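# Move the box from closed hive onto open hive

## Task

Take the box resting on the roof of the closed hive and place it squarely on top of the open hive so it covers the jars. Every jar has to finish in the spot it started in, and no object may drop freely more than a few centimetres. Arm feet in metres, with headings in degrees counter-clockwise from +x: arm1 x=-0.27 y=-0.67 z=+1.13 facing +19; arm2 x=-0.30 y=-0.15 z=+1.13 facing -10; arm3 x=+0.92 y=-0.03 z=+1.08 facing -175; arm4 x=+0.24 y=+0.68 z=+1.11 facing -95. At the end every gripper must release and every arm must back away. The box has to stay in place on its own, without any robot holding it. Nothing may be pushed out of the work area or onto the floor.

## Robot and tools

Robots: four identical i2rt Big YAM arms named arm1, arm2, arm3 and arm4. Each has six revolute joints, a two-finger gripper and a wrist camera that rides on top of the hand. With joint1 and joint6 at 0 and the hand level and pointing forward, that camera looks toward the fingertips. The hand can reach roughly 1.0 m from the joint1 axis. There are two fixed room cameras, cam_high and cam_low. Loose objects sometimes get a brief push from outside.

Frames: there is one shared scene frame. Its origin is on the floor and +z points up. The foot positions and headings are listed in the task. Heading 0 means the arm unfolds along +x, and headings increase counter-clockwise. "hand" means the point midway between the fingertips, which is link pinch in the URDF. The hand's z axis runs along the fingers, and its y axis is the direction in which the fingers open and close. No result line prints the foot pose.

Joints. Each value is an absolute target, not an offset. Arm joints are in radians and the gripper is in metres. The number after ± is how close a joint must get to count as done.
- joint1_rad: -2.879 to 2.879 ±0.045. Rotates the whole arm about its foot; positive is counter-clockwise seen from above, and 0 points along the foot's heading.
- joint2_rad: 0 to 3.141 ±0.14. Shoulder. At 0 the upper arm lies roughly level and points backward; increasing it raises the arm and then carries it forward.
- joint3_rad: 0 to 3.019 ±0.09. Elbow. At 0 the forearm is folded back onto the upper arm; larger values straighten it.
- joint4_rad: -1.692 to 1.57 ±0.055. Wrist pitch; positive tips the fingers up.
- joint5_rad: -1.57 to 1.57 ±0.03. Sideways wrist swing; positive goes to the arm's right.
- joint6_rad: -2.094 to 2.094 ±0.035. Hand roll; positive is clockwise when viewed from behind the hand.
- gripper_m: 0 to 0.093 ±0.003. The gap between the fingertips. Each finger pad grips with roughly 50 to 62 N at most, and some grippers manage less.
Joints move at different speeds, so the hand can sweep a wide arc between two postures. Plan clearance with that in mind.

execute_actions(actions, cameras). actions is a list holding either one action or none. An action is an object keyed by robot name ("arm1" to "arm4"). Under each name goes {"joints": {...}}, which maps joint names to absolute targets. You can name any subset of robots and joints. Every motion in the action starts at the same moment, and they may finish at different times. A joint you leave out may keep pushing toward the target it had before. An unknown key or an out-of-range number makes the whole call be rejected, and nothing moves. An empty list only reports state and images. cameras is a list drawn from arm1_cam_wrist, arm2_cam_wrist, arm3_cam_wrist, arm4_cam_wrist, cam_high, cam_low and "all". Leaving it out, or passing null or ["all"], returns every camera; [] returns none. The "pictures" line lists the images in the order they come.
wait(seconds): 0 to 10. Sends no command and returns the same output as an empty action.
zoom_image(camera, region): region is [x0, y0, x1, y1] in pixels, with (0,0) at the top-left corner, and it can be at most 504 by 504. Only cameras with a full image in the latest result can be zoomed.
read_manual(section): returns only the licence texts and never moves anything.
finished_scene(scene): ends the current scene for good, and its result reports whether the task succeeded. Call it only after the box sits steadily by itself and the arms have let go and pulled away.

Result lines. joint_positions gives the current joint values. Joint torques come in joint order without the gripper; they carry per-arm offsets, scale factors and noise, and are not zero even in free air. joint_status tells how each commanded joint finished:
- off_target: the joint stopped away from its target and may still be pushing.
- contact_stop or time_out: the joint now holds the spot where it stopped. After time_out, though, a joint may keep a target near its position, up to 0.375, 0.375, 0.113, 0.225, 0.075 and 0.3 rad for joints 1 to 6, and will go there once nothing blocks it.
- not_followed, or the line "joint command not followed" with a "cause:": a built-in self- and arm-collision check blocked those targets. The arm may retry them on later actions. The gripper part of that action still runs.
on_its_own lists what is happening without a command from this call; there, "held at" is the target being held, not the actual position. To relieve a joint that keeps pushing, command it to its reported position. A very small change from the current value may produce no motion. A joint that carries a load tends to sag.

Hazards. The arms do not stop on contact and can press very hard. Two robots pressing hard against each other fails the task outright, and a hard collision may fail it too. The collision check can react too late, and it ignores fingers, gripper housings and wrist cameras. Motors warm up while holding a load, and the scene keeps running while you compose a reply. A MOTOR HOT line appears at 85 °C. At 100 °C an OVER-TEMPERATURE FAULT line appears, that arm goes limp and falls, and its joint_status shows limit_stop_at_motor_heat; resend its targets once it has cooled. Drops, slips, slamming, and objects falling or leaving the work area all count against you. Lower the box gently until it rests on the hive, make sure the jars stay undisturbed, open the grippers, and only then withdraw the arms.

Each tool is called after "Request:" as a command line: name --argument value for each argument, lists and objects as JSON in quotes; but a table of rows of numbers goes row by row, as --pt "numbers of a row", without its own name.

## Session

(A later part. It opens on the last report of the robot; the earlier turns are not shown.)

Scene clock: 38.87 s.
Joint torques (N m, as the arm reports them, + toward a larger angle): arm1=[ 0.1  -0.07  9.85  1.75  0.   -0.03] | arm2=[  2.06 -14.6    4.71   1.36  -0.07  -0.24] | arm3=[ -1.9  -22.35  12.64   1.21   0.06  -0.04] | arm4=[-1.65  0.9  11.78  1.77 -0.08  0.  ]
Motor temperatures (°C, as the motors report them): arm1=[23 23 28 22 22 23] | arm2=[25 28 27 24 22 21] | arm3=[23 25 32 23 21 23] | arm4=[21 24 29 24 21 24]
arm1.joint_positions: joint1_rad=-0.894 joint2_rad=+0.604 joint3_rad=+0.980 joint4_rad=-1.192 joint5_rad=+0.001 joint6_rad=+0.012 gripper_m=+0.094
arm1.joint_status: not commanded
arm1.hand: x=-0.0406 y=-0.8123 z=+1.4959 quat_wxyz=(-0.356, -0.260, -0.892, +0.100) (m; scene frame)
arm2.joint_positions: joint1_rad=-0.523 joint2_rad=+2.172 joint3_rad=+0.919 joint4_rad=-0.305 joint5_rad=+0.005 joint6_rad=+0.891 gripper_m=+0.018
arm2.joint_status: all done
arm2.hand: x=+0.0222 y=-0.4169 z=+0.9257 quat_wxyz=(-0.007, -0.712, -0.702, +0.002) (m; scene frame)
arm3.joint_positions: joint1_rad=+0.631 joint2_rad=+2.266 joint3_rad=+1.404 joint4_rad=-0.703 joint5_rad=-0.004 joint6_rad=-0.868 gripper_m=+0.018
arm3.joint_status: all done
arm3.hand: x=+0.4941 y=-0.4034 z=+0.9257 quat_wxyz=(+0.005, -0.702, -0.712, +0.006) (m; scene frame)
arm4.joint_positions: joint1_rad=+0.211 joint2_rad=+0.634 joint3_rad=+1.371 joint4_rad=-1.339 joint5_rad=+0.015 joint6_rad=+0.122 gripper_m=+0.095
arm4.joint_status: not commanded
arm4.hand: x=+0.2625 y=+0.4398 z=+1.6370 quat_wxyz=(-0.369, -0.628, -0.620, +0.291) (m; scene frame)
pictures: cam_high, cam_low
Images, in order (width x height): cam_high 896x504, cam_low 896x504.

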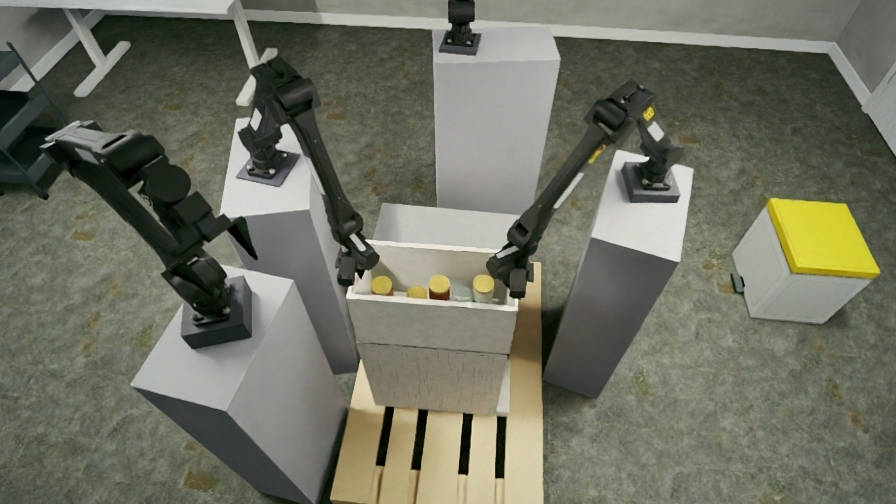

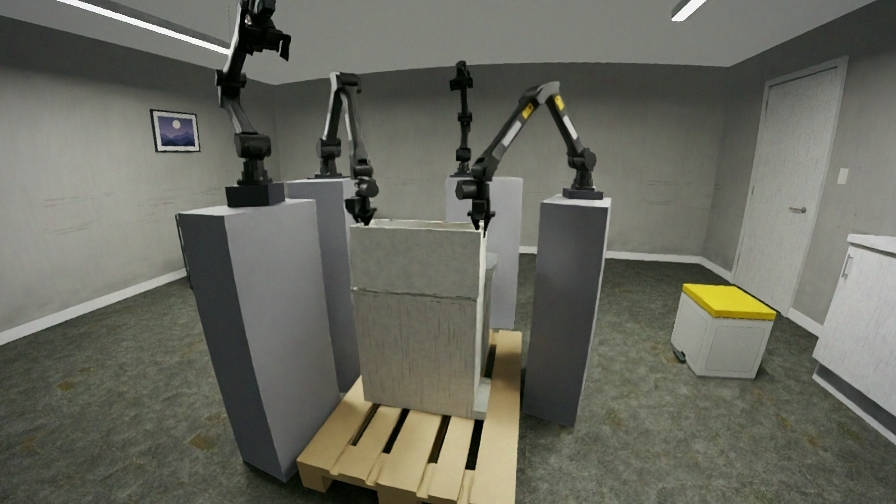

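Request:
execute_actions --actions '[]' --cameras '["arm2_cam_wrist","arm3_cam_wrist","arm4_cam_wrist","arm1_cam_wrist"]'

Request:
zoom_image --camera "arm4_cam_wrist" --region '[260, 200, 400, 320]'

Scene clock: 39.10 s.
Joint torques (N m, as the arm reports them, + toward a larger angle): arm1=[ 0.11  0.04  9.86  1.73 -0.01 -0.03] | arm2=[  2.   -14.54   4.71   1.33  -0.08  -0.24] | arm3=[ -1.91 -22.37  12.64   1.21   0.06  -0.04] | arm4=[-1.91  1.15 11.67  1.78 -0.05  0.02]
Motor temperatures (°C, as the motors report them): arm1=[23 23 28 22 22 23] | arm2=[25 28 27 24 22 21] | arm3=[23 25 32 23 21 23] | arm4=[21 24 29 24 21 24]
arm1.joint_positions: joint1_rad=-0.894 joint2_rad=+0.604 joint3_rad=+0.980 joint4_rad=-1.192 joint5_rad=+0.001 joint6_rad=+0.012 gripper_m=+0.094
arm1.joint_status: not commanded
arm1.hand: x=-0.0406 y=-0.8123 z=+1.4959 quat_wxyz=(-0.356, -0.260, -0.892, +0.100) (m; scene frame)
arm2.joint_positions: joint1_rad=-0.523 joint2_rad=+2.172 joint3_rad=+0.919 joint4_rad=-0.305 joint5_rad=+0.005 joint6_rad=+0.891 gripper_m=+0.018
arm2.joint_status: all done
arm2.hand: x=+0.0222 y=-0.4169 z=+0.9257 quat_wxyz=(-0.007, -0.712, -0.702, +0.002) (m; scene frame)
arm3.joint_positions: joint1_rad=+0.631 joint2_rad=+2.266 joint3_rad=+1.404 joint4_rad=-0.703 joint5_rad=-0.004 joint6_rad=-0.868 gripper_m=+0.018
arm3.joint_status: all done
arm3.hand: x=+0.4941 y=-0.4034 z=+0.9257 quat_wxyz=(+0.005, -0.702, -0.712, +0.006) (m; scene frame)
arm4.joint_positions: joint1_rad=+0.211 joint2_rad=+0.634 joint3_rad=+1.371 joint4_rad=-1.339 joint5_rad=+0.015 joint6_rad=+0.122 gripper_m=+0.095
arm4.joint_status: not commanded
arm4.hand: x=+0.2625 y=+0.4398 z=+1.6370 quat_wxyz=(-0.369, -0.628, -0.620, +0.291) (m; scene frame)
pictures: arm1_cam_wrist, arm2_cam_wrist, arm3_cam_wrist, arm4_cam_wrist
Images, in order (width x height): arm1_cam_wrist 616x616, arm2_cam_wrist 616x616, arm3_cam_wrist 616x616, arm4_cam_wrist 616x616.

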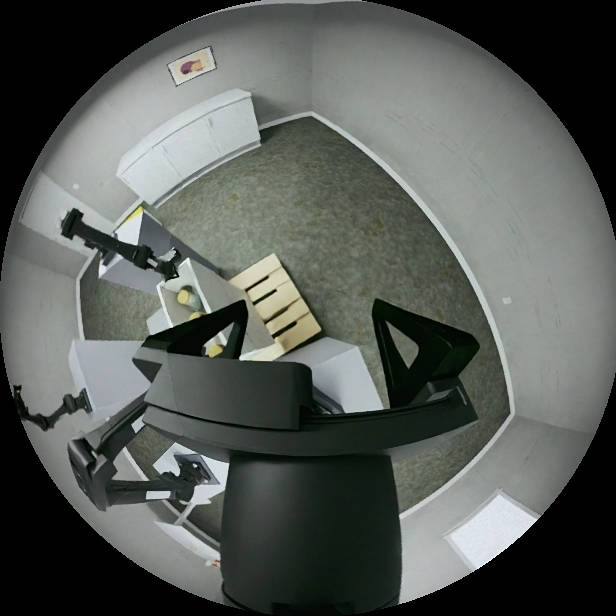

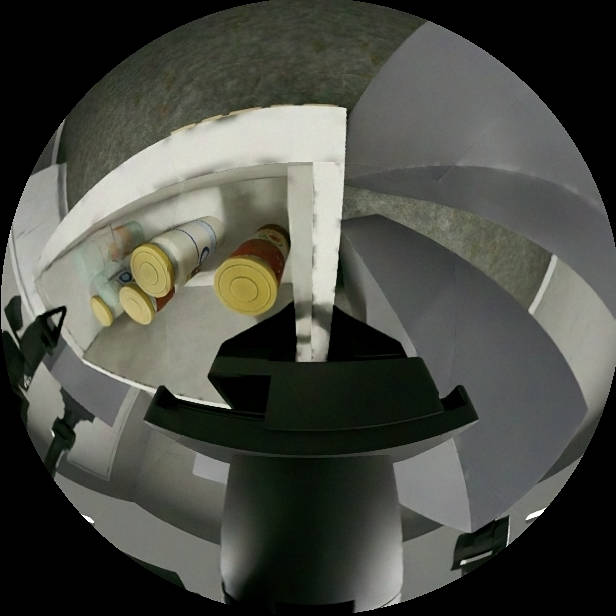

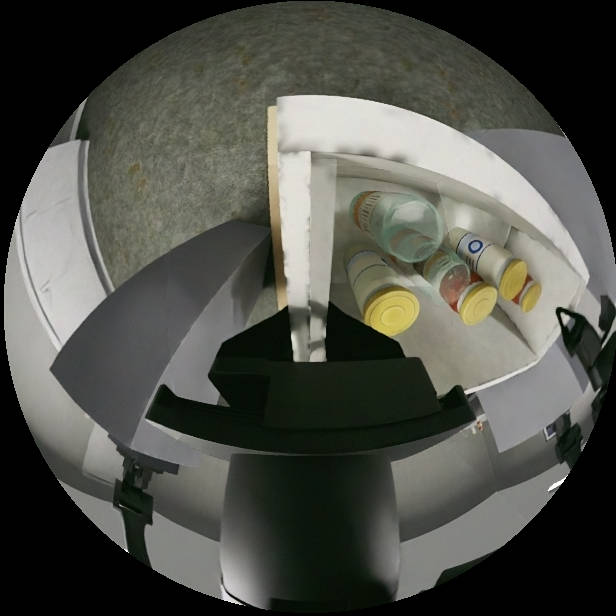

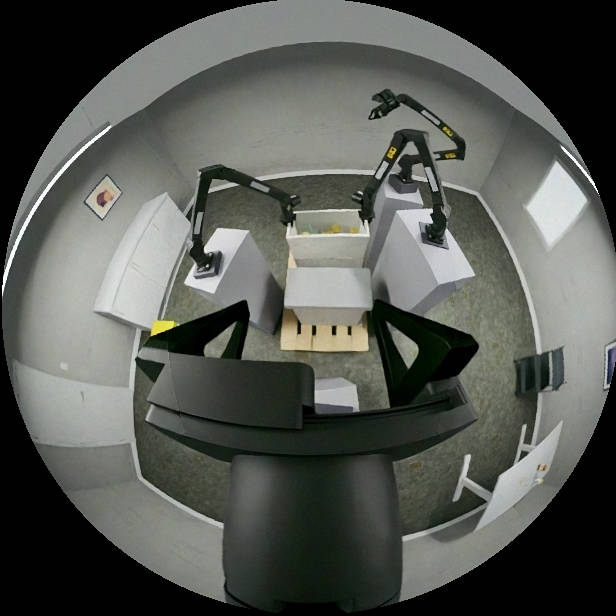

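Region (260, 200, 400, 320) of arm4_cam_wrist's 616x616 image, scaled by 3.600, with more detail than that image has; it fills the top 432 rows of this view, and the rest is white.

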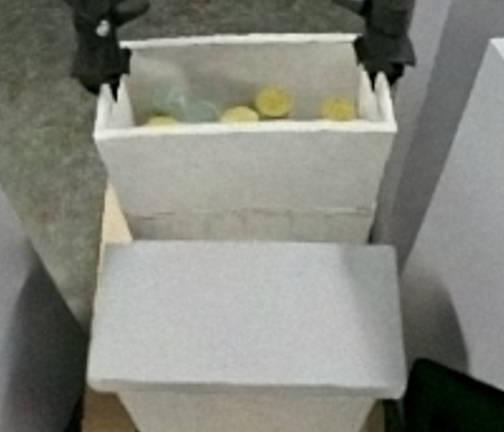

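Request:
execute_actions --actions '[{"arm2":{"joints":{"joint1_rad":-0.523,"joint2_rad":2.185,"joint3_rad":0.922,"joint4_rad":-0.315,"joint5_rad":-0.02,"joint6_rad":0.891}},"arm3":{"joints":{"joint1_rad":0.631,"joint2_rad":2.275,"joint3_rad":1.412,"joint4_rad":-0.71,"joint5_rad":0.02,"joint6_rad":-0.868}}}]' --cameras '["cam_low"]'

Request:
zoom_image --camera "cam_low" --region '[340, 240, 510, 330]'

Scene clock: 40.20 s.
Joint torques (N m, as the arm reports them, + toward a larger angle): arm1=[ 0.18 -0.05  9.89  1.74  0.   -0.03] | arm2=[  1.22 -14.11   2.8   -0.16   0.31  -0.14] | arm3=[ -0.75 -19.34   6.61  -0.37  -0.18   0.  ] | arm4=[-1.76  1.47 11.8   1.84 -0.07  0.02]
Motor temperatures (°C, as the motors report them): arm1=[23 23 28 22 22 23] | arm2=[25 28 27 24 22 21] | arm3=[23 26 31 23 21 23] | arm4=[21 24 29 24 21 24]
arm1.joint_positions: joint1_rad=-0.894 joint2_rad=+0.604 joint3_rad=+0.980 joint4_rad=-1.192 joint5_rad=+0.001 joint6_rad=+0.012 gripper_m=+0.094
arm1.joint_status: not commanded
arm1.hand: x=-0.0406 y=-0.8123 z=+1.4959 quat_wxyz=(-0.356, -0.260, -0.892, +0.100) (m; scene frame)
arm2.joint_positions: joint1_rad=-0.527 joint2_rad=+2.191 joint3_rad=+0.921 joint4_rad=-0.305 joint5_rad=-0.026 joint6_rad=+0.891 gripper_m=+0.018
arm2.joint_status: all done
arm2.hand: x=+0.0203 y=-0.4108 z=+0.9184 quat_wxyz=(+0.003, -0.714, -0.700, -0.012) (m; scene frame)
arm3.joint_positions: joint1_rad=+0.634 joint2_rad=+2.282 joint3_rad=+1.404 joint4_rad=-0.703 joint5_rad=+0.024 joint6_rad=-0.864 gripper_m=+0.018
arm3.joint_status: all done
arm3.hand: x=+0.4953 y=-0.3980 z=+0.9175 quat_wxyz=(+0.018, -0.703, -0.711, -0.003) (m; scene frame)
arm4.joint_positions: joint1_rad=+0.211 joint2_rad=+0.634 joint3_rad=+1.371 joint4_rad=-1.339 joint5_rad=+0.015 joint6_rad=+0.122 gripper_m=+0.095
arm4.joint_status: not commanded
arm4.hand: x=+0.2625 y=+0.4398 z=+1.6370 quat_wxyz=(-0.369, -0.628, -0.620, +0.291) (m; scene frame)
pictures: cam_low
Images, in order (width x height): cam_low 896x504.

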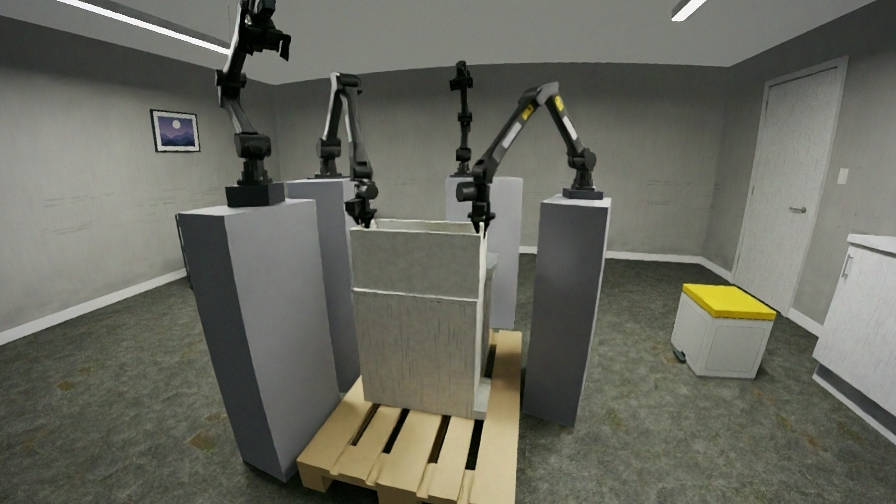

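Region (340, 240, 510, 330) of cam_low's 896x504 image, scaled by 2.965, with more detail than that image has; it fills the top 267 rows of this view, and the rest is white.

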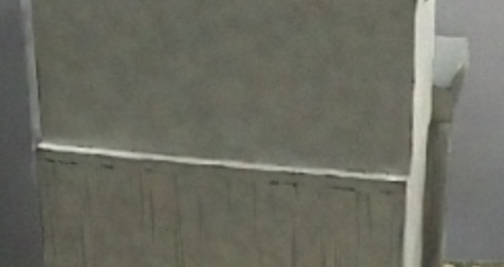

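Request:
execute_actions --actions '[]' --cameras '["cam_high","arm4_cam_wrist"]'

Request:
zoom_image --camera "cam_high" --region '[340, 280, 530, 380]'

Scene clock: 40.43 s.
Joint torques (N m, as the arm reports them, + toward a larger angle): arm1=[ 0.06 -0.07  9.87  1.72  0.   -0.03] | arm2=[  1.27 -14.1    2.79  -0.15   0.3   -0.14] | arm3=[ -0.76 -19.37   6.61  -0.38  -0.19   0.  ] | arm4=[-1.44  1.19 11.79  1.79 -0.09  0.  ]
Motor temperatures (°C, as the motors report them): arm1=[23 23 28 22 22 23] | arm2=[25 28 27 24 22 21] | arm3=[23 26 31 23 21 23] | arm4=[21 24 29 24 21 24]
arm1.joint_positions: joint1_rad=-0.894 joint2_rad=+0.604 joint3_rad=+0.980 joint4_rad=-1.192 joint5_rad=+0.001 joint6_rad=+0.012 gripper_m=+0.094
arm1.joint_status: not commanded
arm1.hand: x=-0.0406 y=-0.8123 z=+1.4959 quat_wxyz=(-0.356, -0.260, -0.892, +0.100) (m; scene frame)
arm2.joint_positions: joint1_rad=-0.527 joint2_rad=+2.191 joint3_rad=+0.921 joint4_rad=-0.305 joint5_rad=-0.026 joint6_rad=+0.891 gripper_m=+0.018
arm2.joint_status: all done
arm2.hand: x=+0.0203 y=-0.4108 z=+0.9184 quat_wxyz=(+0.003, -0.714, -0.700, -0.012) (m; scene frame)
arm3.joint_positions: joint1_rad=+0.634 joint2_rad=+2.282 joint3_rad=+1.404 joint4_rad=-0.703 joint5_rad=+0.024 joint6_rad=-0.864 gripper_m=+0.018
arm3.joint_status: all done
arm3.hand: x=+0.4953 y=-0.3980 z=+0.9175 quat_wxyz=(+0.018, -0.703, -0.711, -0.003) (m; scene frame)
arm4.joint_positions: joint1_rad=+0.211 joint2_rad=+0.634 joint3_rad=+1.371 joint4_rad=-1.339 joint5_rad=+0.015 joint6_rad=+0.122 gripper_m=+0.095
arm4.joint_status: not commanded
arm4.hand: x=+0.2625 y=+0.4398 z=+1.6370 quat_wxyz=(-0.369, -0.628, -0.620, +0.291) (m; scene frame)
pictures: arm4_cam_wrist, cam_high
Images, in order (width x height): arm4_cam_wrist 616x616, cam_high 896x504.

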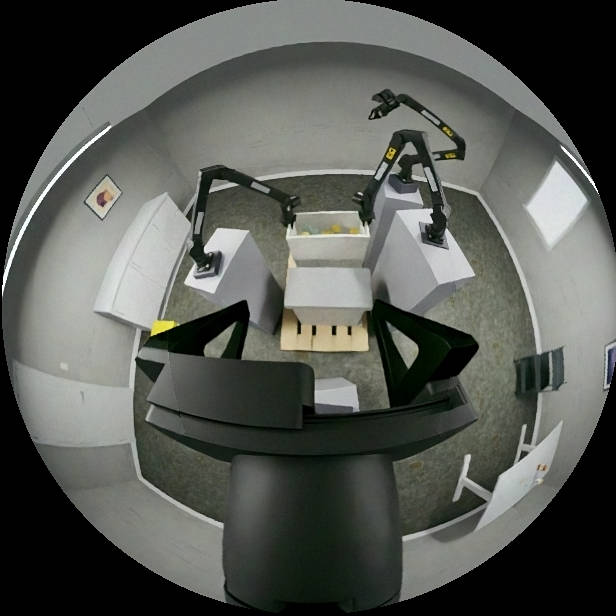

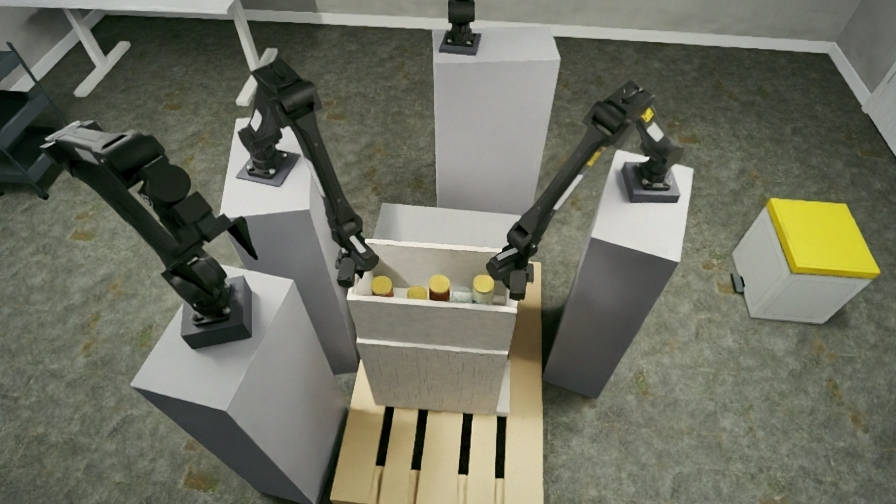

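Region (340, 280, 530, 380) of cam_high's 896x504 image, scaled by 2.653, with more detail than that image has; it fills the top 265 rows of this view, and the rest is white.

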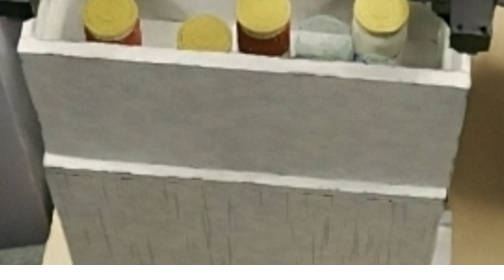

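Request:
execute_actions --actions '[{"arm2":{"joints":{"joint2_rad":2.115,"joint3_rad":0.945,"joint4_rad":-0.305,"joint5_rad":0.012}},"arm3":{"joints":{"joint2_rad":2.175,"joint3_rad":1.455,"joint4_rad":-0.703,"joint5_rad":-0.012}}}]' --cameras '["cam_low","cam_high"]'

Request:
zoom_image --camera "cam_low" --region '[340, 240, 510, 330]'

Request:
zoom_image --camera "cam_high" --region '[340, 280, 530, 380]'

Scene clock: 41.63 s.
Joint torques (N m, as the arm reports them, + toward a larger angle): arm1=[ 0.22  0.03  9.85  1.74  0.   -0.03] | arm2=[  0.67 -18.65   4.89   0.36   0.55  -0.16] | arm3=[ -0.27 -25.71  10.08  -0.06  -0.47   0.03] | arm4=[-1.98  1.12 11.71  1.8  -0.07  0.  ]
Motor temperatures (°C, as the motors report them): arm1=[23 23 28 22 22 23] | arm2=[25 28 27 24 22 21] | arm3=[23 26 31 23 21 23] | arm4=[21 24 29 24 21 24]
arm1.joint_positions: joint1_rad=-0.894 joint2_rad=+0.604 joint3_rad=+0.980 joint4_rad=-1.192 joint5_rad=+0.001 joint6_rad=+0.012 gripper_m=+0.094
arm1.joint_status: not commanded
arm1.hand: x=-0.0406 y=-0.8123 z=+1.4959 quat_wxyz=(-0.356, -0.260, -0.892, +0.100) (m; scene frame)
arm2.joint_positions: joint1_rad=-0.521 joint2_rad=+2.182 joint3_rad=+0.921 joint4_rad=-0.305 joint5_rad=+0.000 joint6_rad=+0.893 gripper_m=+0.018
arm2.joint_status: all done
arm2.hand: x=+0.0215 y=-0.4145 z=+0.9219 quat_wxyz=(-0.003, -0.713, -0.702, +0.000) (m; scene frame)
arm3.joint_positions: joint1_rad=+0.629 joint2_rad=+2.275 joint3_rad=+1.404 joint4_rad=-0.703 joint5_rad=+0.000 joint6_rad=-0.868 gripper_m=+0.018
arm3.joint_status: all done
arm3.hand: x=+0.4945 y=-0.4005 z=+0.9212 quat_wxyz=(+0.006, -0.703, -0.711, +0.002) (m; scene frame)
arm4.joint_positions: joint1_rad=+0.211 joint2_rad=+0.634 joint3_rad=+1.371 joint4_rad=-1.339 joint5_rad=+0.015 joint6_rad=+0.122 gripper_m=+0.095
arm4.joint_status: not commanded
arm4.hand: x=+0.2625 y=+0.4398 z=+1.6370 quat_wxyz=(-0.369, -0.628, -0.620, +0.291) (m; scene frame)
pictures: cam_high, cam_low
Images, in order (width x height): cam_high 896x504, cam_low 896x504.

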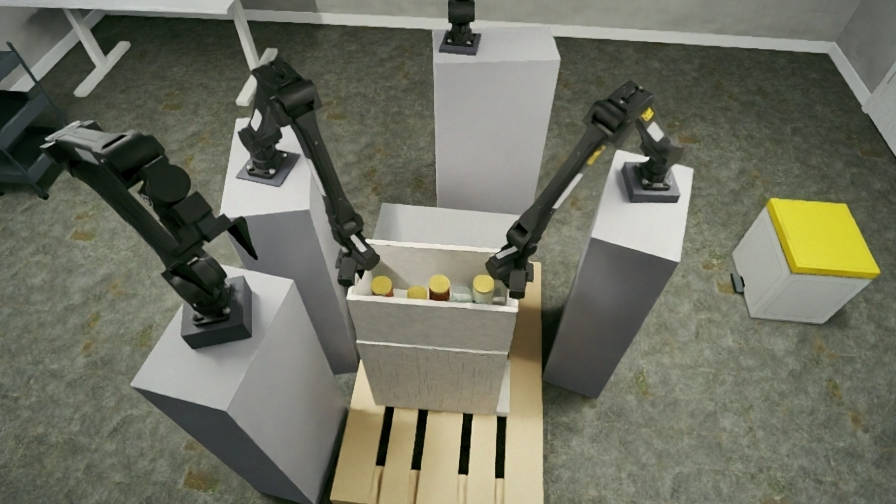

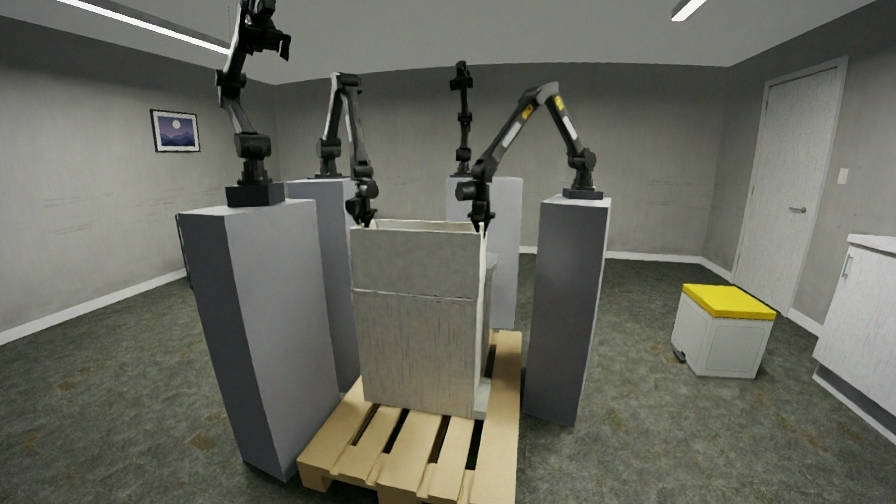

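Region (340, 240, 510, 330) of cam_low's 896x504 image, scaled by 2.965, with more detail than that image has; it fills the top 267 rows of this view, and the rest is white.

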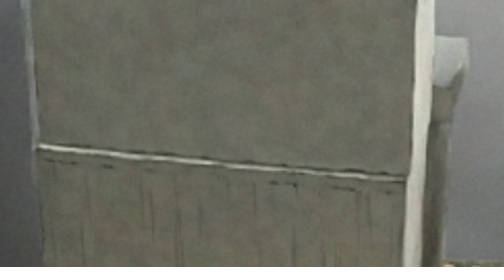

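Region (340, 280, 530, 380) of cam_high's 896x504 image, scaled by 2.653, with more detail than that image has; it fills the top 265 rows of this view, and the rest is white.

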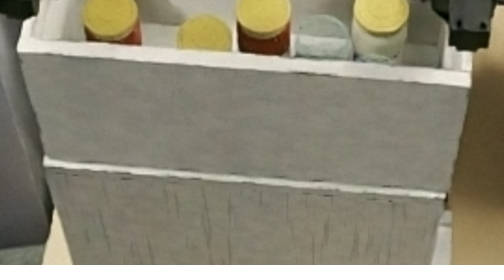

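Request:
execute_actions --actions '[{"arm2":{"joints":{"joint1_rad":-0.533,"joint2_rad":2.105,"joint4_rad":-0.29}},"arm3":{"joints":{"joint1_rad":0.639,"joint2_rad":2.163,"joint4_rad":-0.688}}}]' --cameras '["cam_low","cam_high"]'

Request:
zoom_image --camera "cam_low" --region '[340, 240, 510, 330]'

Request:
zoom_image --camera "cam_high" --region '[340, 280, 530, 380]'

Scene clock: 42.63 s.
Joint torques (N m, as the arm reports them, + toward a larger angle): arm1=[ 0.09 -0.02  9.91  1.72  0.   -0.04] | arm2=[  0.35 -18.95   4.88   0.82   0.41  -0.16] | arm3=[  0.04 -26.27  10.13   0.32  -0.33   0.03] | arm4=[-1.85  1.04 11.71  1.85 -0.07  0.02]
Motor temperatures (°C, as the motors report them): arm1=[23 23 28 22 22 23] | arm2=[25 28 27 24 22 21] | arm3=[23 26 31 23 21 23] | arm4=[21 24 29 24 21 24]
arm1.joint_positions: joint1_rad=-0.894 joint2_rad=+0.604 joint3_rad=+0.980 joint4_rad=-1.192 joint5_rad=+0.001 joint6_rad=+0.012 gripper_m=+0.094
arm1.joint_status: not commanded
arm1.hand: x=-0.0406 y=-0.8123 z=+1.4959 quat_wxyz=(-0.356, -0.260, -0.892, +0.100) (m; scene frame)
arm2.joint_positions: joint1_rad=-0.526 joint2_rad=+2.178 joint3_rad=+0.921 joint4_rad=-0.299 joint5_rad=+0.005 joint6_rad=+0.892 gripper_m=+0.018
arm2.joint_status: all done
arm2.hand: x=+0.0218 y=-0.4184 z=+0.9234 quat_wxyz=(-0.008, -0.714, -0.700, +0.002) (m; scene frame)
arm3.joint_positions: joint1_rad=+0.632 joint2_rad=+2.272 joint3_rad=+1.404 joint4_rad=-0.696 joint5_rad=-0.004 joint6_rad=-0.868 gripper_m=+0.018
arm3.joint_status: all done
arm3.hand: x=+0.4943 y=-0.4041 z=+0.9229 quat_wxyz=(+0.004, -0.702, -0.712, +0.007) (m; scene frame)
arm4.joint_positions: joint1_rad=+0.211 joint2_rad=+0.634 joint3_rad=+1.371 joint4_rad=-1.339 joint5_rad=+0.015 joint6_rad=+0.122 gripper_m=+0.095
arm4.joint_status: not commanded
arm4.hand: x=+0.2625 y=+0.4398 z=+1.6370 quat_wxyz=(-0.369, -0.628, -0.620, +0.291) (m; scene frame)
pictures: cam_high, cam_low
Images, in order (width x height): cam_high 896x504, cam_low 896x504.

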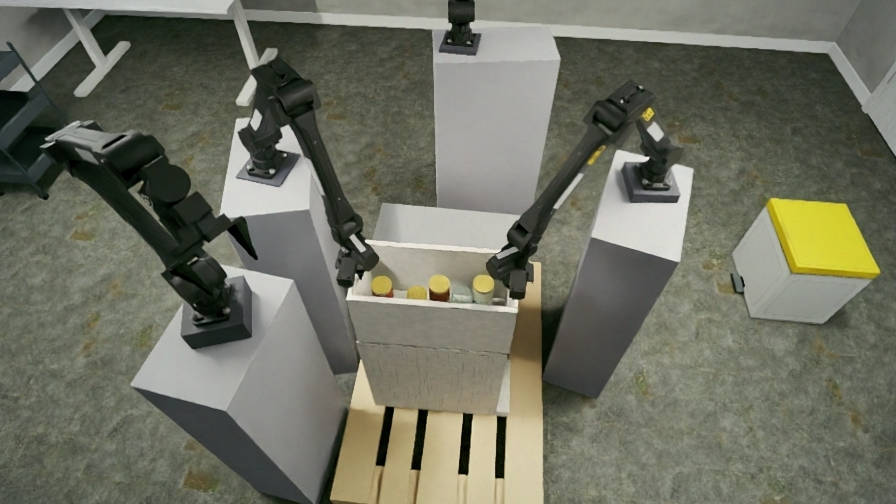

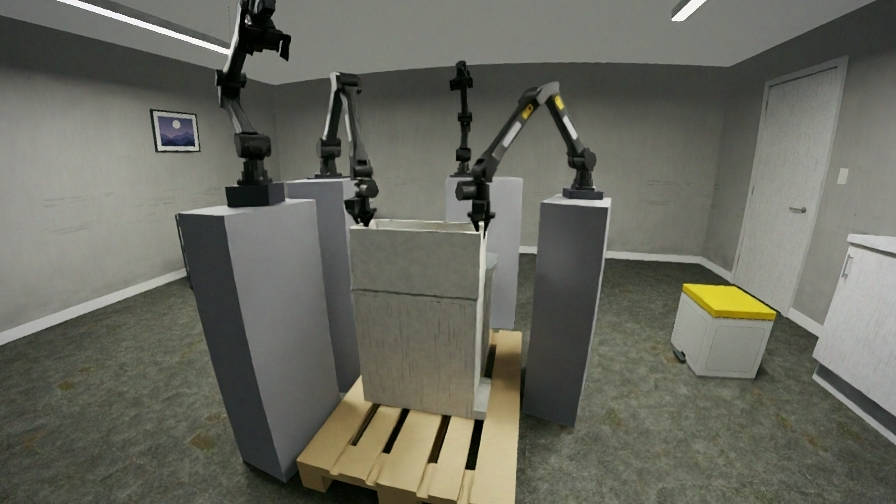

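Region (340, 240, 510, 330) of cam_low's 896x504 image, scaled by 2.965, with more detail than that image has; it fills the top 267 rows of this view, and the rest is white.

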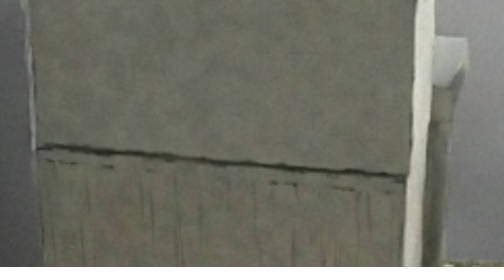

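Region (340, 280, 530, 380) of cam_high's 896x504 image, scaled by 2.653, with more detail than that image has; it fills the top 265 rows of this view, and the rest is white.

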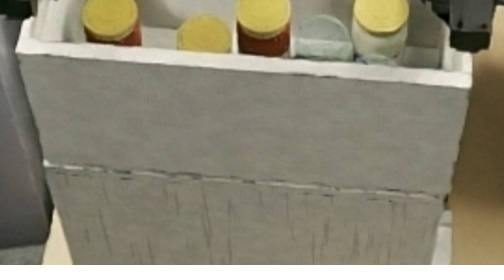

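Slightly forward with a ~5 mm gap; lowering will bring it back. Lower and neutralise.

Request:
execute_actions --actions '[{"arm2":{"joints":{"joint1_rad":-0.527,"joint2_rad":2.19,"joint3_rad":0.925,"joint5_rad":0.008}},"arm3":{"joints":{"joint1_rad":0.633,"joint2_rad":2.28,"joint3_rad":1.414,"joint5_rad":-0.008}}}]' --cameras '["cam_low","cam_high"]'

Request:
zoom_image --camera "cam_low" --region '[340, 240, 510, 330]'

Request:
zoom_image --camera "cam_high" --region '[340, 280, 530, 380]'

Scene clock: 43.73 s.
Joint torques (N m, as the arm reports them, + toward a larger angle): arm1=[ 0.1  -0.11  9.88  1.73  0.01 -0.03] | arm2=[  0.82 -13.74   3.22   0.26   0.31  -0.14] | arm3=[ -0.56 -18.92   7.05  -0.13  -0.23   0.04] | arm4=[-1.55  1.08 11.79  1.79 -0.1  -0.03]
Motor temperatures (°C, as the motors report them): arm1=[23 23 28 22 22 23] | arm2=[25 28 27 24 22 21] | arm3=[23 26 31 23 21 23] | arm4=[21 24 29 24 21 24]
arm1.joint_positions: joint1_rad=-0.894 joint2_rad=+0.604 joint3_rad=+0.980 joint4_rad=-1.192 joint5_rad=+0.001 joint6_rad=+0.012 gripper_m=+0.094
arm1.joint_status: not commanded
arm1.hand: x=-0.0406 y=-0.8123 z=+1.4959 quat_wxyz=(-0.356, -0.260, -0.892, +0.100) (m; scene frame)
arm2.joint_positions: joint1_rad=-0.526 joint2_rad=+2.190 joint3_rad=+0.920 joint4_rad=-0.288 joint5_rad=+0.003 joint6_rad=+0.892 gripper_m=+0.018
arm2.joint_status: all done
arm2.hand: x=+0.0205 y=-0.4170 z=+0.9187 quat_wxyz=(-0.007, -0.714, -0.700, +0.001) (m; scene frame)
arm3.joint_positions: joint1_rad=+0.632 joint2_rad=+2.280 joint3_rad=+1.400 joint4_rad=-0.686 joint5_rad=-0.004 joint6_rad=-0.868 gripper_m=+0.018
arm3.joint_status: all done
arm3.hand: x=+0.4957 y=-0.4028 z=+0.9174 quat_wxyz=(+0.005, -0.702, -0.712, +0.006) (m; scene frame)
arm4.joint_positions: joint1_rad=+0.211 joint2_rad=+0.634 joint3_rad=+1.371 joint4_rad=-1.339 joint5_rad=+0.015 joint6_rad=+0.122 gripper_m=+0.095
arm4.joint_status: not commanded
arm4.hand: x=+0.2625 y=+0.4398 z=+1.6370 quat_wxyz=(-0.369, -0.628, -0.620, +0.291) (m; scene frame)
pictures: cam_high, cam_low
Images, in order (width x height): cam_high 896x504, cam_low 896x504.

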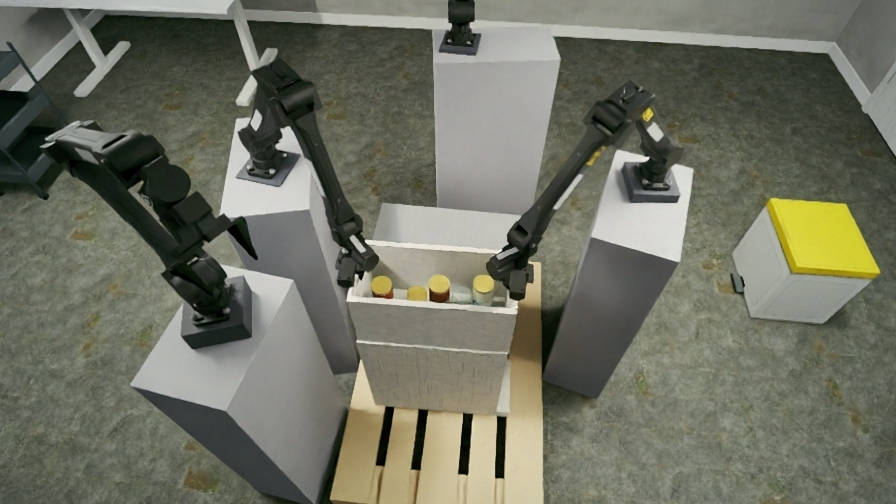

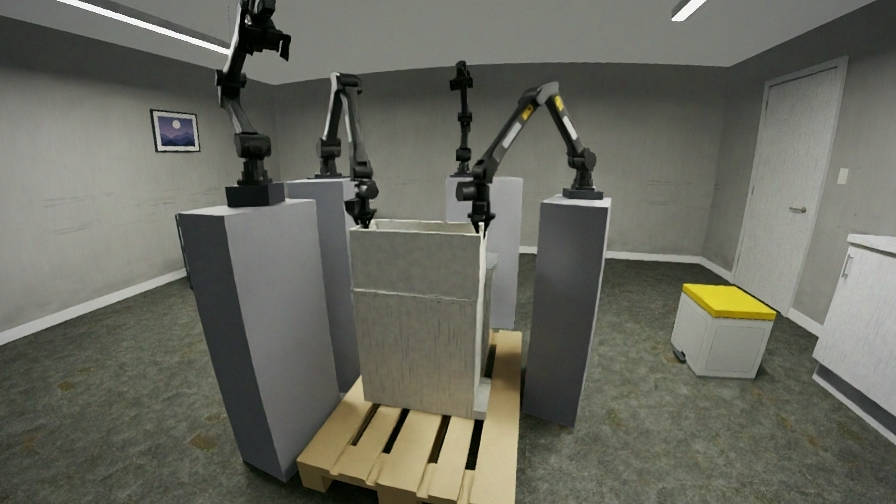

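Region (340, 240, 510, 330) of cam_low's 896x504 image, scaled by 2.965, with more detail than that image has; it fills the top 267 rows of this view, and the rest is white.

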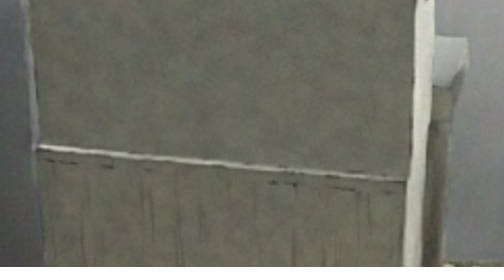

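Region (340, 280, 530, 380) of cam_high's 896x504 image, scaled by 2.653, with more detail than that image has; it fills the top 265 rows of this view, and the rest is white.

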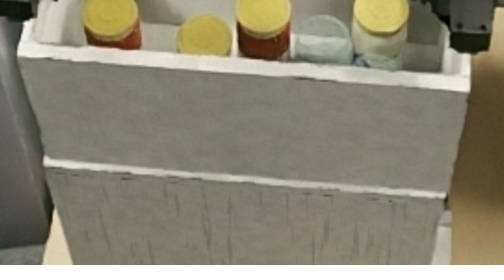

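Request:
execute_actions --actions '[{"arm2":{"joints":{"joint1_rad":-0.545,"joint2_rad":2.105,"joint3_rad":0.96,"joint4_rad":-0.28}},"arm3":{"joints":{"joint1_rad":0.648,"joint2_rad":2.163,"joint3_rad":1.475,"joint4_rad":-0.678}}}]' --cameras '[]'

Scene clock: 44.87 s.
Joint torques (N m, as the arm reports them, + toward a larger angle): arm1=[ 0.04 -0.1   9.87  1.74  0.   -0.04] | arm2=[ -0.04 -19.11   6.05   0.77   0.17  -0.08] | arm3=[  0.39 -26.32  11.92   0.24  -0.21   0.03] | arm4=[-2.17  0.62 11.53  1.76 -0.08  0.  ]
Motor temperatures (°C, as the motors report them): arm1=[23 23 28 22 22 23] | arm2=[25 28 26 24 22 21] | arm3=[23 26 31 23 21 23] | arm4=[21 24 29 24 21 24]
arm1.joint_positions: joint1_rad=-0.894 joint2_rad=+0.604 joint3_rad=+0.980 joint4_rad=-1.192 joint5_rad=+0.001 joint6_rad=+0.012 gripper_m=+0.094
arm1.joint_status: not commanded
arm1.hand: x=-0.0406 y=-0.8123 z=+1.4959 quat_wxyz=(-0.356, -0.260, -0.892, +0.100) (m; scene frame)
arm2.joint_positions: joint1_rad=-0.534 joint2_rad=+2.179 joint3_rad=+0.923 joint4_rad=-0.287 joint5_rad=+0.006 joint6_rad=+0.884 gripper_m=+0.018
arm2.joint_status: all done
arm2.hand: x=+0.0221 y=-0.4233 z=+0.9232 quat_wxyz=(-0.014, -0.714, -0.700, +0.002) (m; scene frame)
arm3.joint_positions: joint1_rad=+0.637 joint2_rad=+2.273 joint3_rad=+1.402 joint4_rad=-0.683 joint5_rad=-0.004 joint6_rad=-0.867 gripper_m=+0.018
arm3.joint_status: all done
arm3.hand: x=+0.4948 y=-0.4075 z=+0.9218 quat_wxyz=(+0.005, -0.700, -0.714, +0.012) (m; scene frame)
arm4.joint_positions: joint1_rad=+0.211 joint2_rad=+0.634 joint3_rad=+1.371 joint4_rad=-1.339 joint5_rad=+0.015 joint6_rad=+0.122 gripper_m=+0.095
arm4.joint_status: not commanded
arm4.hand: x=+0.2625 y=+0.4398 z=+1.6370 quat_wxyz=(-0.369, -0.628, -0.620, +0.291) (m; scene frame)
pictures: none
No camera images: the call's "cameras" was empty. Leave "cameras" out to get every camera's image.

Request:
execute_actions --actions '[{"arm2":{"joints":{"joint1_rad":-0.54,"joint2_rad":2.19,"joint3_rad":0.93}},"arm3":{"joints":{"joint1_rad":0.643,"joint2_rad":2.28,"joint3_rad":1.418}}}]' --cameras '["cam_low","cam_high"]'

Request:
zoom_image --camera "cam_low" --region '[340, 240, 510, 330]'

Request:
zoom_image --camera "cam_high" --region '[340, 280, 530, 380]'

Scene clock: 45.80 s.
Joint torques (N m, as the arm reports them, + toward a larger angle): arm1=[ 0.02  0.02  9.87  1.74  0.   -0.04] | arm2=[  0.38 -13.86   3.41   0.46   0.24  -0.08] | arm3=[ -0.09 -18.98   7.27   0.02  -0.2    0.01] | arm4=[-1.39  0.97 11.67  1.74 -0.11  0.02]
Motor temperatures (°C, as the motors report them): arm1=[23 23 28 22 22 23] | arm2=[25 28 26 24 22 21] | arm3=[23 26 31 23 21 23] | arm4=[21 24 29 24 21 24]
arm1.joint_positions: joint1_rad=-0.894 joint2_rad=+0.604 joint3_rad=+0.980 joint4_rad=-1.192 joint5_rad=+0.001 joint6_rad=+0.012 gripper_m=+0.094
arm1.joint_status: not commanded
arm1.hand: x=-0.0406 y=-0.8123 z=+1.4959 quat_wxyz=(-0.356, -0.260, -0.892, +0.100) (m; scene frame)
arm2.joint_positions: joint1_rad=-0.534 joint2_rad=+2.191 joint3_rad=+0.923 joint4_rad=-0.281 joint5_rad=+0.005 joint6_rad=+0.884 gripper_m=+0.018
arm2.joint_status: all done
arm2.hand: x=+0.0204 y=-0.4217 z=+0.9187 quat_wxyz=(-0.011, -0.714, -0.700, +0.002) (m; scene frame)
arm3.joint_positions: joint1_rad=+0.637 joint2_rad=+2.280 joint3_rad=+1.402 joint4_rad=-0.678 joint5_rad=-0.004 joint6_rad=-0.866 gripper_m=+0.018
arm3.joint_status: all done
arm3.hand: x=+0.4956 y=-0.4067 z=+0.9176 quat_wxyz=(+0.005, -0.701, -0.713, +0.010) (m; scene frame)
arm4.joint_positions: joint1_rad=+0.211 joint2_rad=+0.634 joint3_rad=+1.371 joint4_rad=-1.339 joint5_rad=+0.015 joint6_rad=+0.122 gripper_m=+0.095
arm4.joint_status: not commanded
arm4.hand: x=+0.2625 y=+0.4398 z=+1.6370 quat_wxyz=(-0.369, -0.628, -0.620, +0.291) (m; scene frame)
pictures: cam_high, cam_low
Images, in order (width x height): cam_high 896x504, cam_low 896x504.

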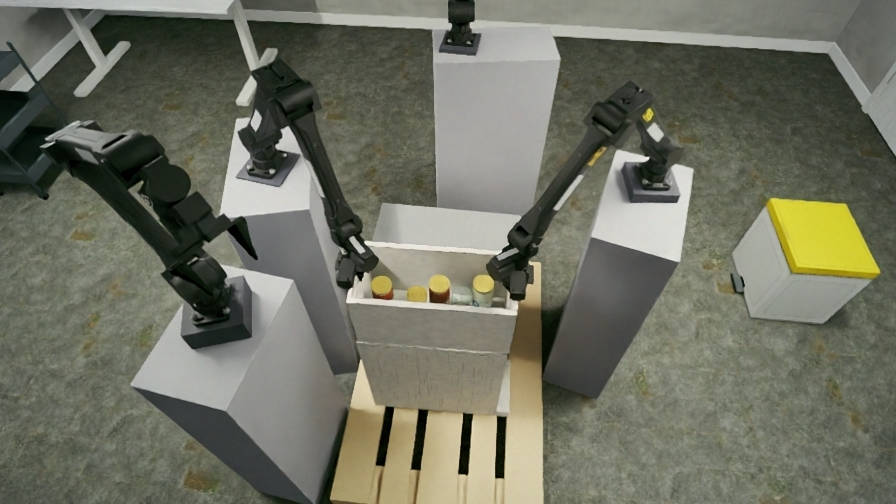

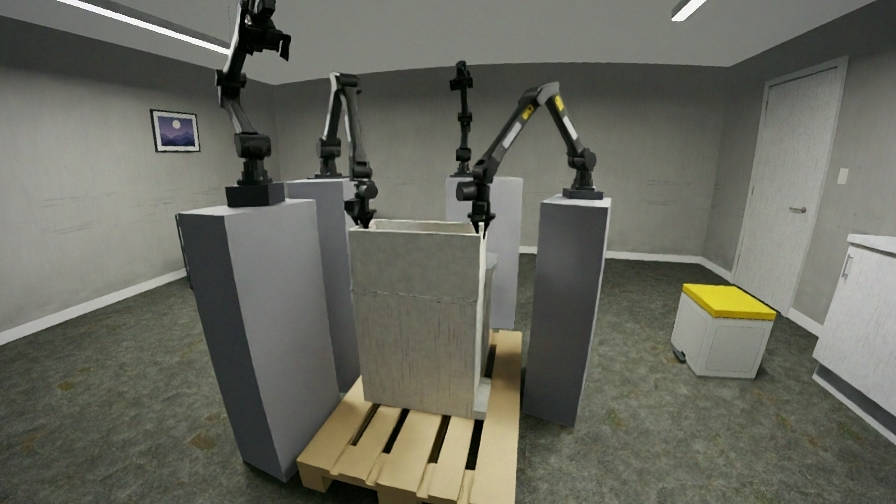

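Region (340, 240, 510, 330) of cam_low's 896x504 image, scaled by 2.965, with more detail than that image has; it fills the top 267 rows of this view, and the rest is white.

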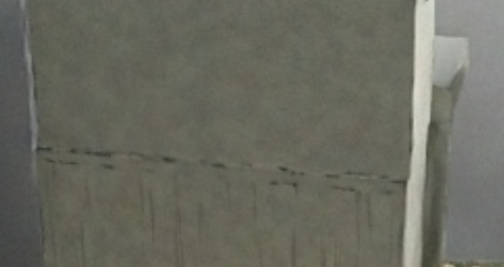

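Region (340, 280, 530, 380) of cam_high's 896x504 image, scaled by 2.653, with more detail than that image has; it fills the top 265 rows of this view, and the rest is white.

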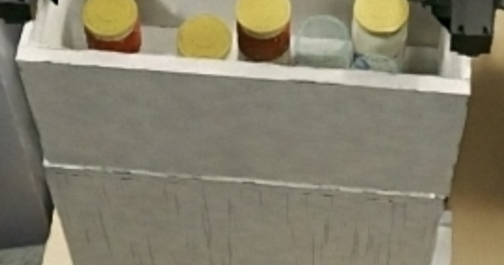

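Request:
execute_actions --actions '[{"arm2":{"joints":{"gripper_m":0.05}},"arm3":{"joints":{"gripper_m":0.05}}}]' --cameras '[]'

Request:
execute_actions --actions '[{"arm2":{"joints":{"joint2_rad":2.0,"joint3_rad":0.905,"joint4_rad":-0.45}},"arm3":{"joints":{"joint2_rad":2.15,"joint3_rad":1.41,"joint4_rad":-0.80}}}]' --cameras '["cam_low"]'

Scene clock: 46.70 s.
Joint torques (N m, as the arm reports them, + toward a larger angle): arm1=[ 0.05  0.05  9.9   1.73  0.01 -0.03] | arm2=[  0.4  -13.8    3.46   0.47   0.22  -0.07] | arm3=[  0.13 -19.04   7.24  -0.01  -0.18   0.01] | arm4=[-2.21  1.06 11.53  1.78 -0.07  0.  ]
Motor temperatures (°C, as the motors report them): arm1=[23 23 28 22 22 23] | arm2=[25 28 26 24 22 21] | arm3=[23 26 31 23 21 23] | arm4=[21 24 29 24 21 24]
arm1.joint_positions: joint1_rad=-0.894 joint2_rad=+0.604 joint3_rad=+0.980 joint4_rad=-1.192 joint5_rad=+0.001 joint6_rad=+0.012 gripper_m=+0.094
arm1.joint_status: not commanded
arm1.hand: x=-0.0406 y=-0.8123 z=+1.4959 quat_wxyz=(-0.356, -0.260, -0.892, +0.100) (m; scene frame)
arm2.joint_positions: joint1_rad=-0.534 joint2_rad=+2.190 joint3_rad=+0.923 joint4_rad=-0.281 joint5_rad=+0.005 joint6_rad=+0.884 gripper_m=+0.050
arm2.joint_status: all done
arm2.hand: x=+0.0205 y=-0.4219 z=+0.9190 quat_wxyz=(-0.012, -0.714, -0.700, +0.002) (m; scene frame)
arm3.joint_positions: joint1_rad=+0.637 joint2_rad=+2.280 joint3_rad=+1.402 joint4_rad=-0.678 joint5_rad=-0.005 joint6_rad=-0.865 gripper_m=+0.050
arm3.joint_status: all done
arm3.hand: x=+0.4957 y=-0.4068 z=+0.9176 quat_wxyz=(+0.004, -0.701, -0.713, +0.010) (m; scene frame)
arm4.joint_positions: joint1_rad=+0.211 joint2_rad=+0.634 joint3_rad=+1.371 joint4_rad=-1.339 joint5_rad=+0.015 joint6_rad=+0.122 gripper_m=+0.095
arm4.joint_status: not commanded
arm4.hand: x=+0.2625 y=+0.4398 z=+1.6370 quat_wxyz=(-0.369, -0.628, -0.620, +0.291) (m; scene frame)
pictures: none
No camera images: the call's "cameras" was empty. Leave "cameras" out to get every camera's image.

Scene clock: 47.77 s.
Joint torques (N m, as the arm reports them, + toward a larger angle): arm1=[ 0.18 -0.08  9.89  1.73  0.   -0.04] | arm2=[  0.39 -11.12   4.99   0.02   0.22  -0.08] | arm3=[ -0.03 -17.38   7.89  -0.33  -0.17   0.01] | arm4=[-1.54  0.94 11.77  1.79 -0.05 -0.02]
Motor temperatures (°C, as the motors report them): arm1=[23 23 28 22 22 23] | arm2=[25 28 26 24 22 21] | arm3=[23 26 30 23 21 23] | arm4=[21 24 29 24 21 24]
arm1.joint_positions: joint1_rad=-0.894 joint2_rad=+0.604 joint3_rad=+0.980 joint4_rad=-1.192 joint5_rad=+0.001 joint6_rad=+0.012 gripper_m=+0.094
arm1.joint_status: not commanded
arm1.hand: x=-0.0406 y=-0.8123 z=+1.4959 quat_wxyz=(-0.356, -0.260, -0.892, +0.100) (m; scene frame)
arm2.joint_positions: joint1_rad=-0.534 joint2_rad=+1.979 joint3_rad=+0.901 joint4_rad=-0.440 joint5_rad=+0.005 joint6_rad=+0.884 gripper_m=+0.050
arm2.joint_status: all done
arm2.hand: x=+0.0293 y=-0.4293 z=+0.9988 quat_wxyz=(-0.027, -0.714, -0.700, +0.001) (m; scene frame)
arm3.joint_positions: joint1_rad=+0.637 joint2_rad=+2.132 joint3_rad=+1.400 joint4_rad=-0.791 joint5_rad=-0.005 joint6_rad=-0.865 gripper_m=+0.050
arm3.joint_status: all done
arm3.hand: x=+0.4896 y=-0.4135 z=+0.9980 quat_wxyz=(+0.005, -0.701, -0.713, +0.027) (m; scene frame)
arm4.joint_positions: joint1_rad=+0.211 joint2_rad=+0.634 joint3_rad=+1.371 joint4_rad=-1.339 joint5_rad=+0.015 joint6_rad=+0.122 gripper_m=+0.095
arm4.joint_status: not commanded
arm4.hand: x=+0.2625 y=+0.4398 z=+1.6370 quat_wxyz=(-0.369, -0.628, -0.620, +0.291) (m; scene frame)
pictures: cam_low
Images, in order (width x height): cam_low 896x504.

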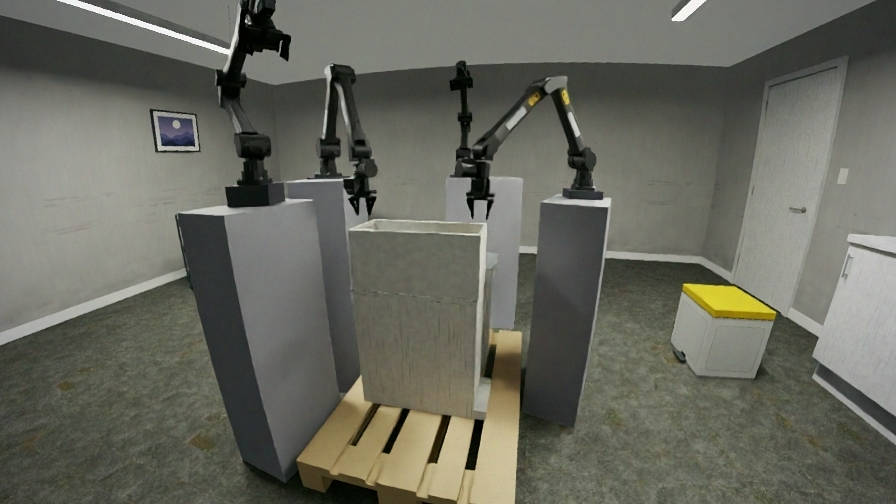

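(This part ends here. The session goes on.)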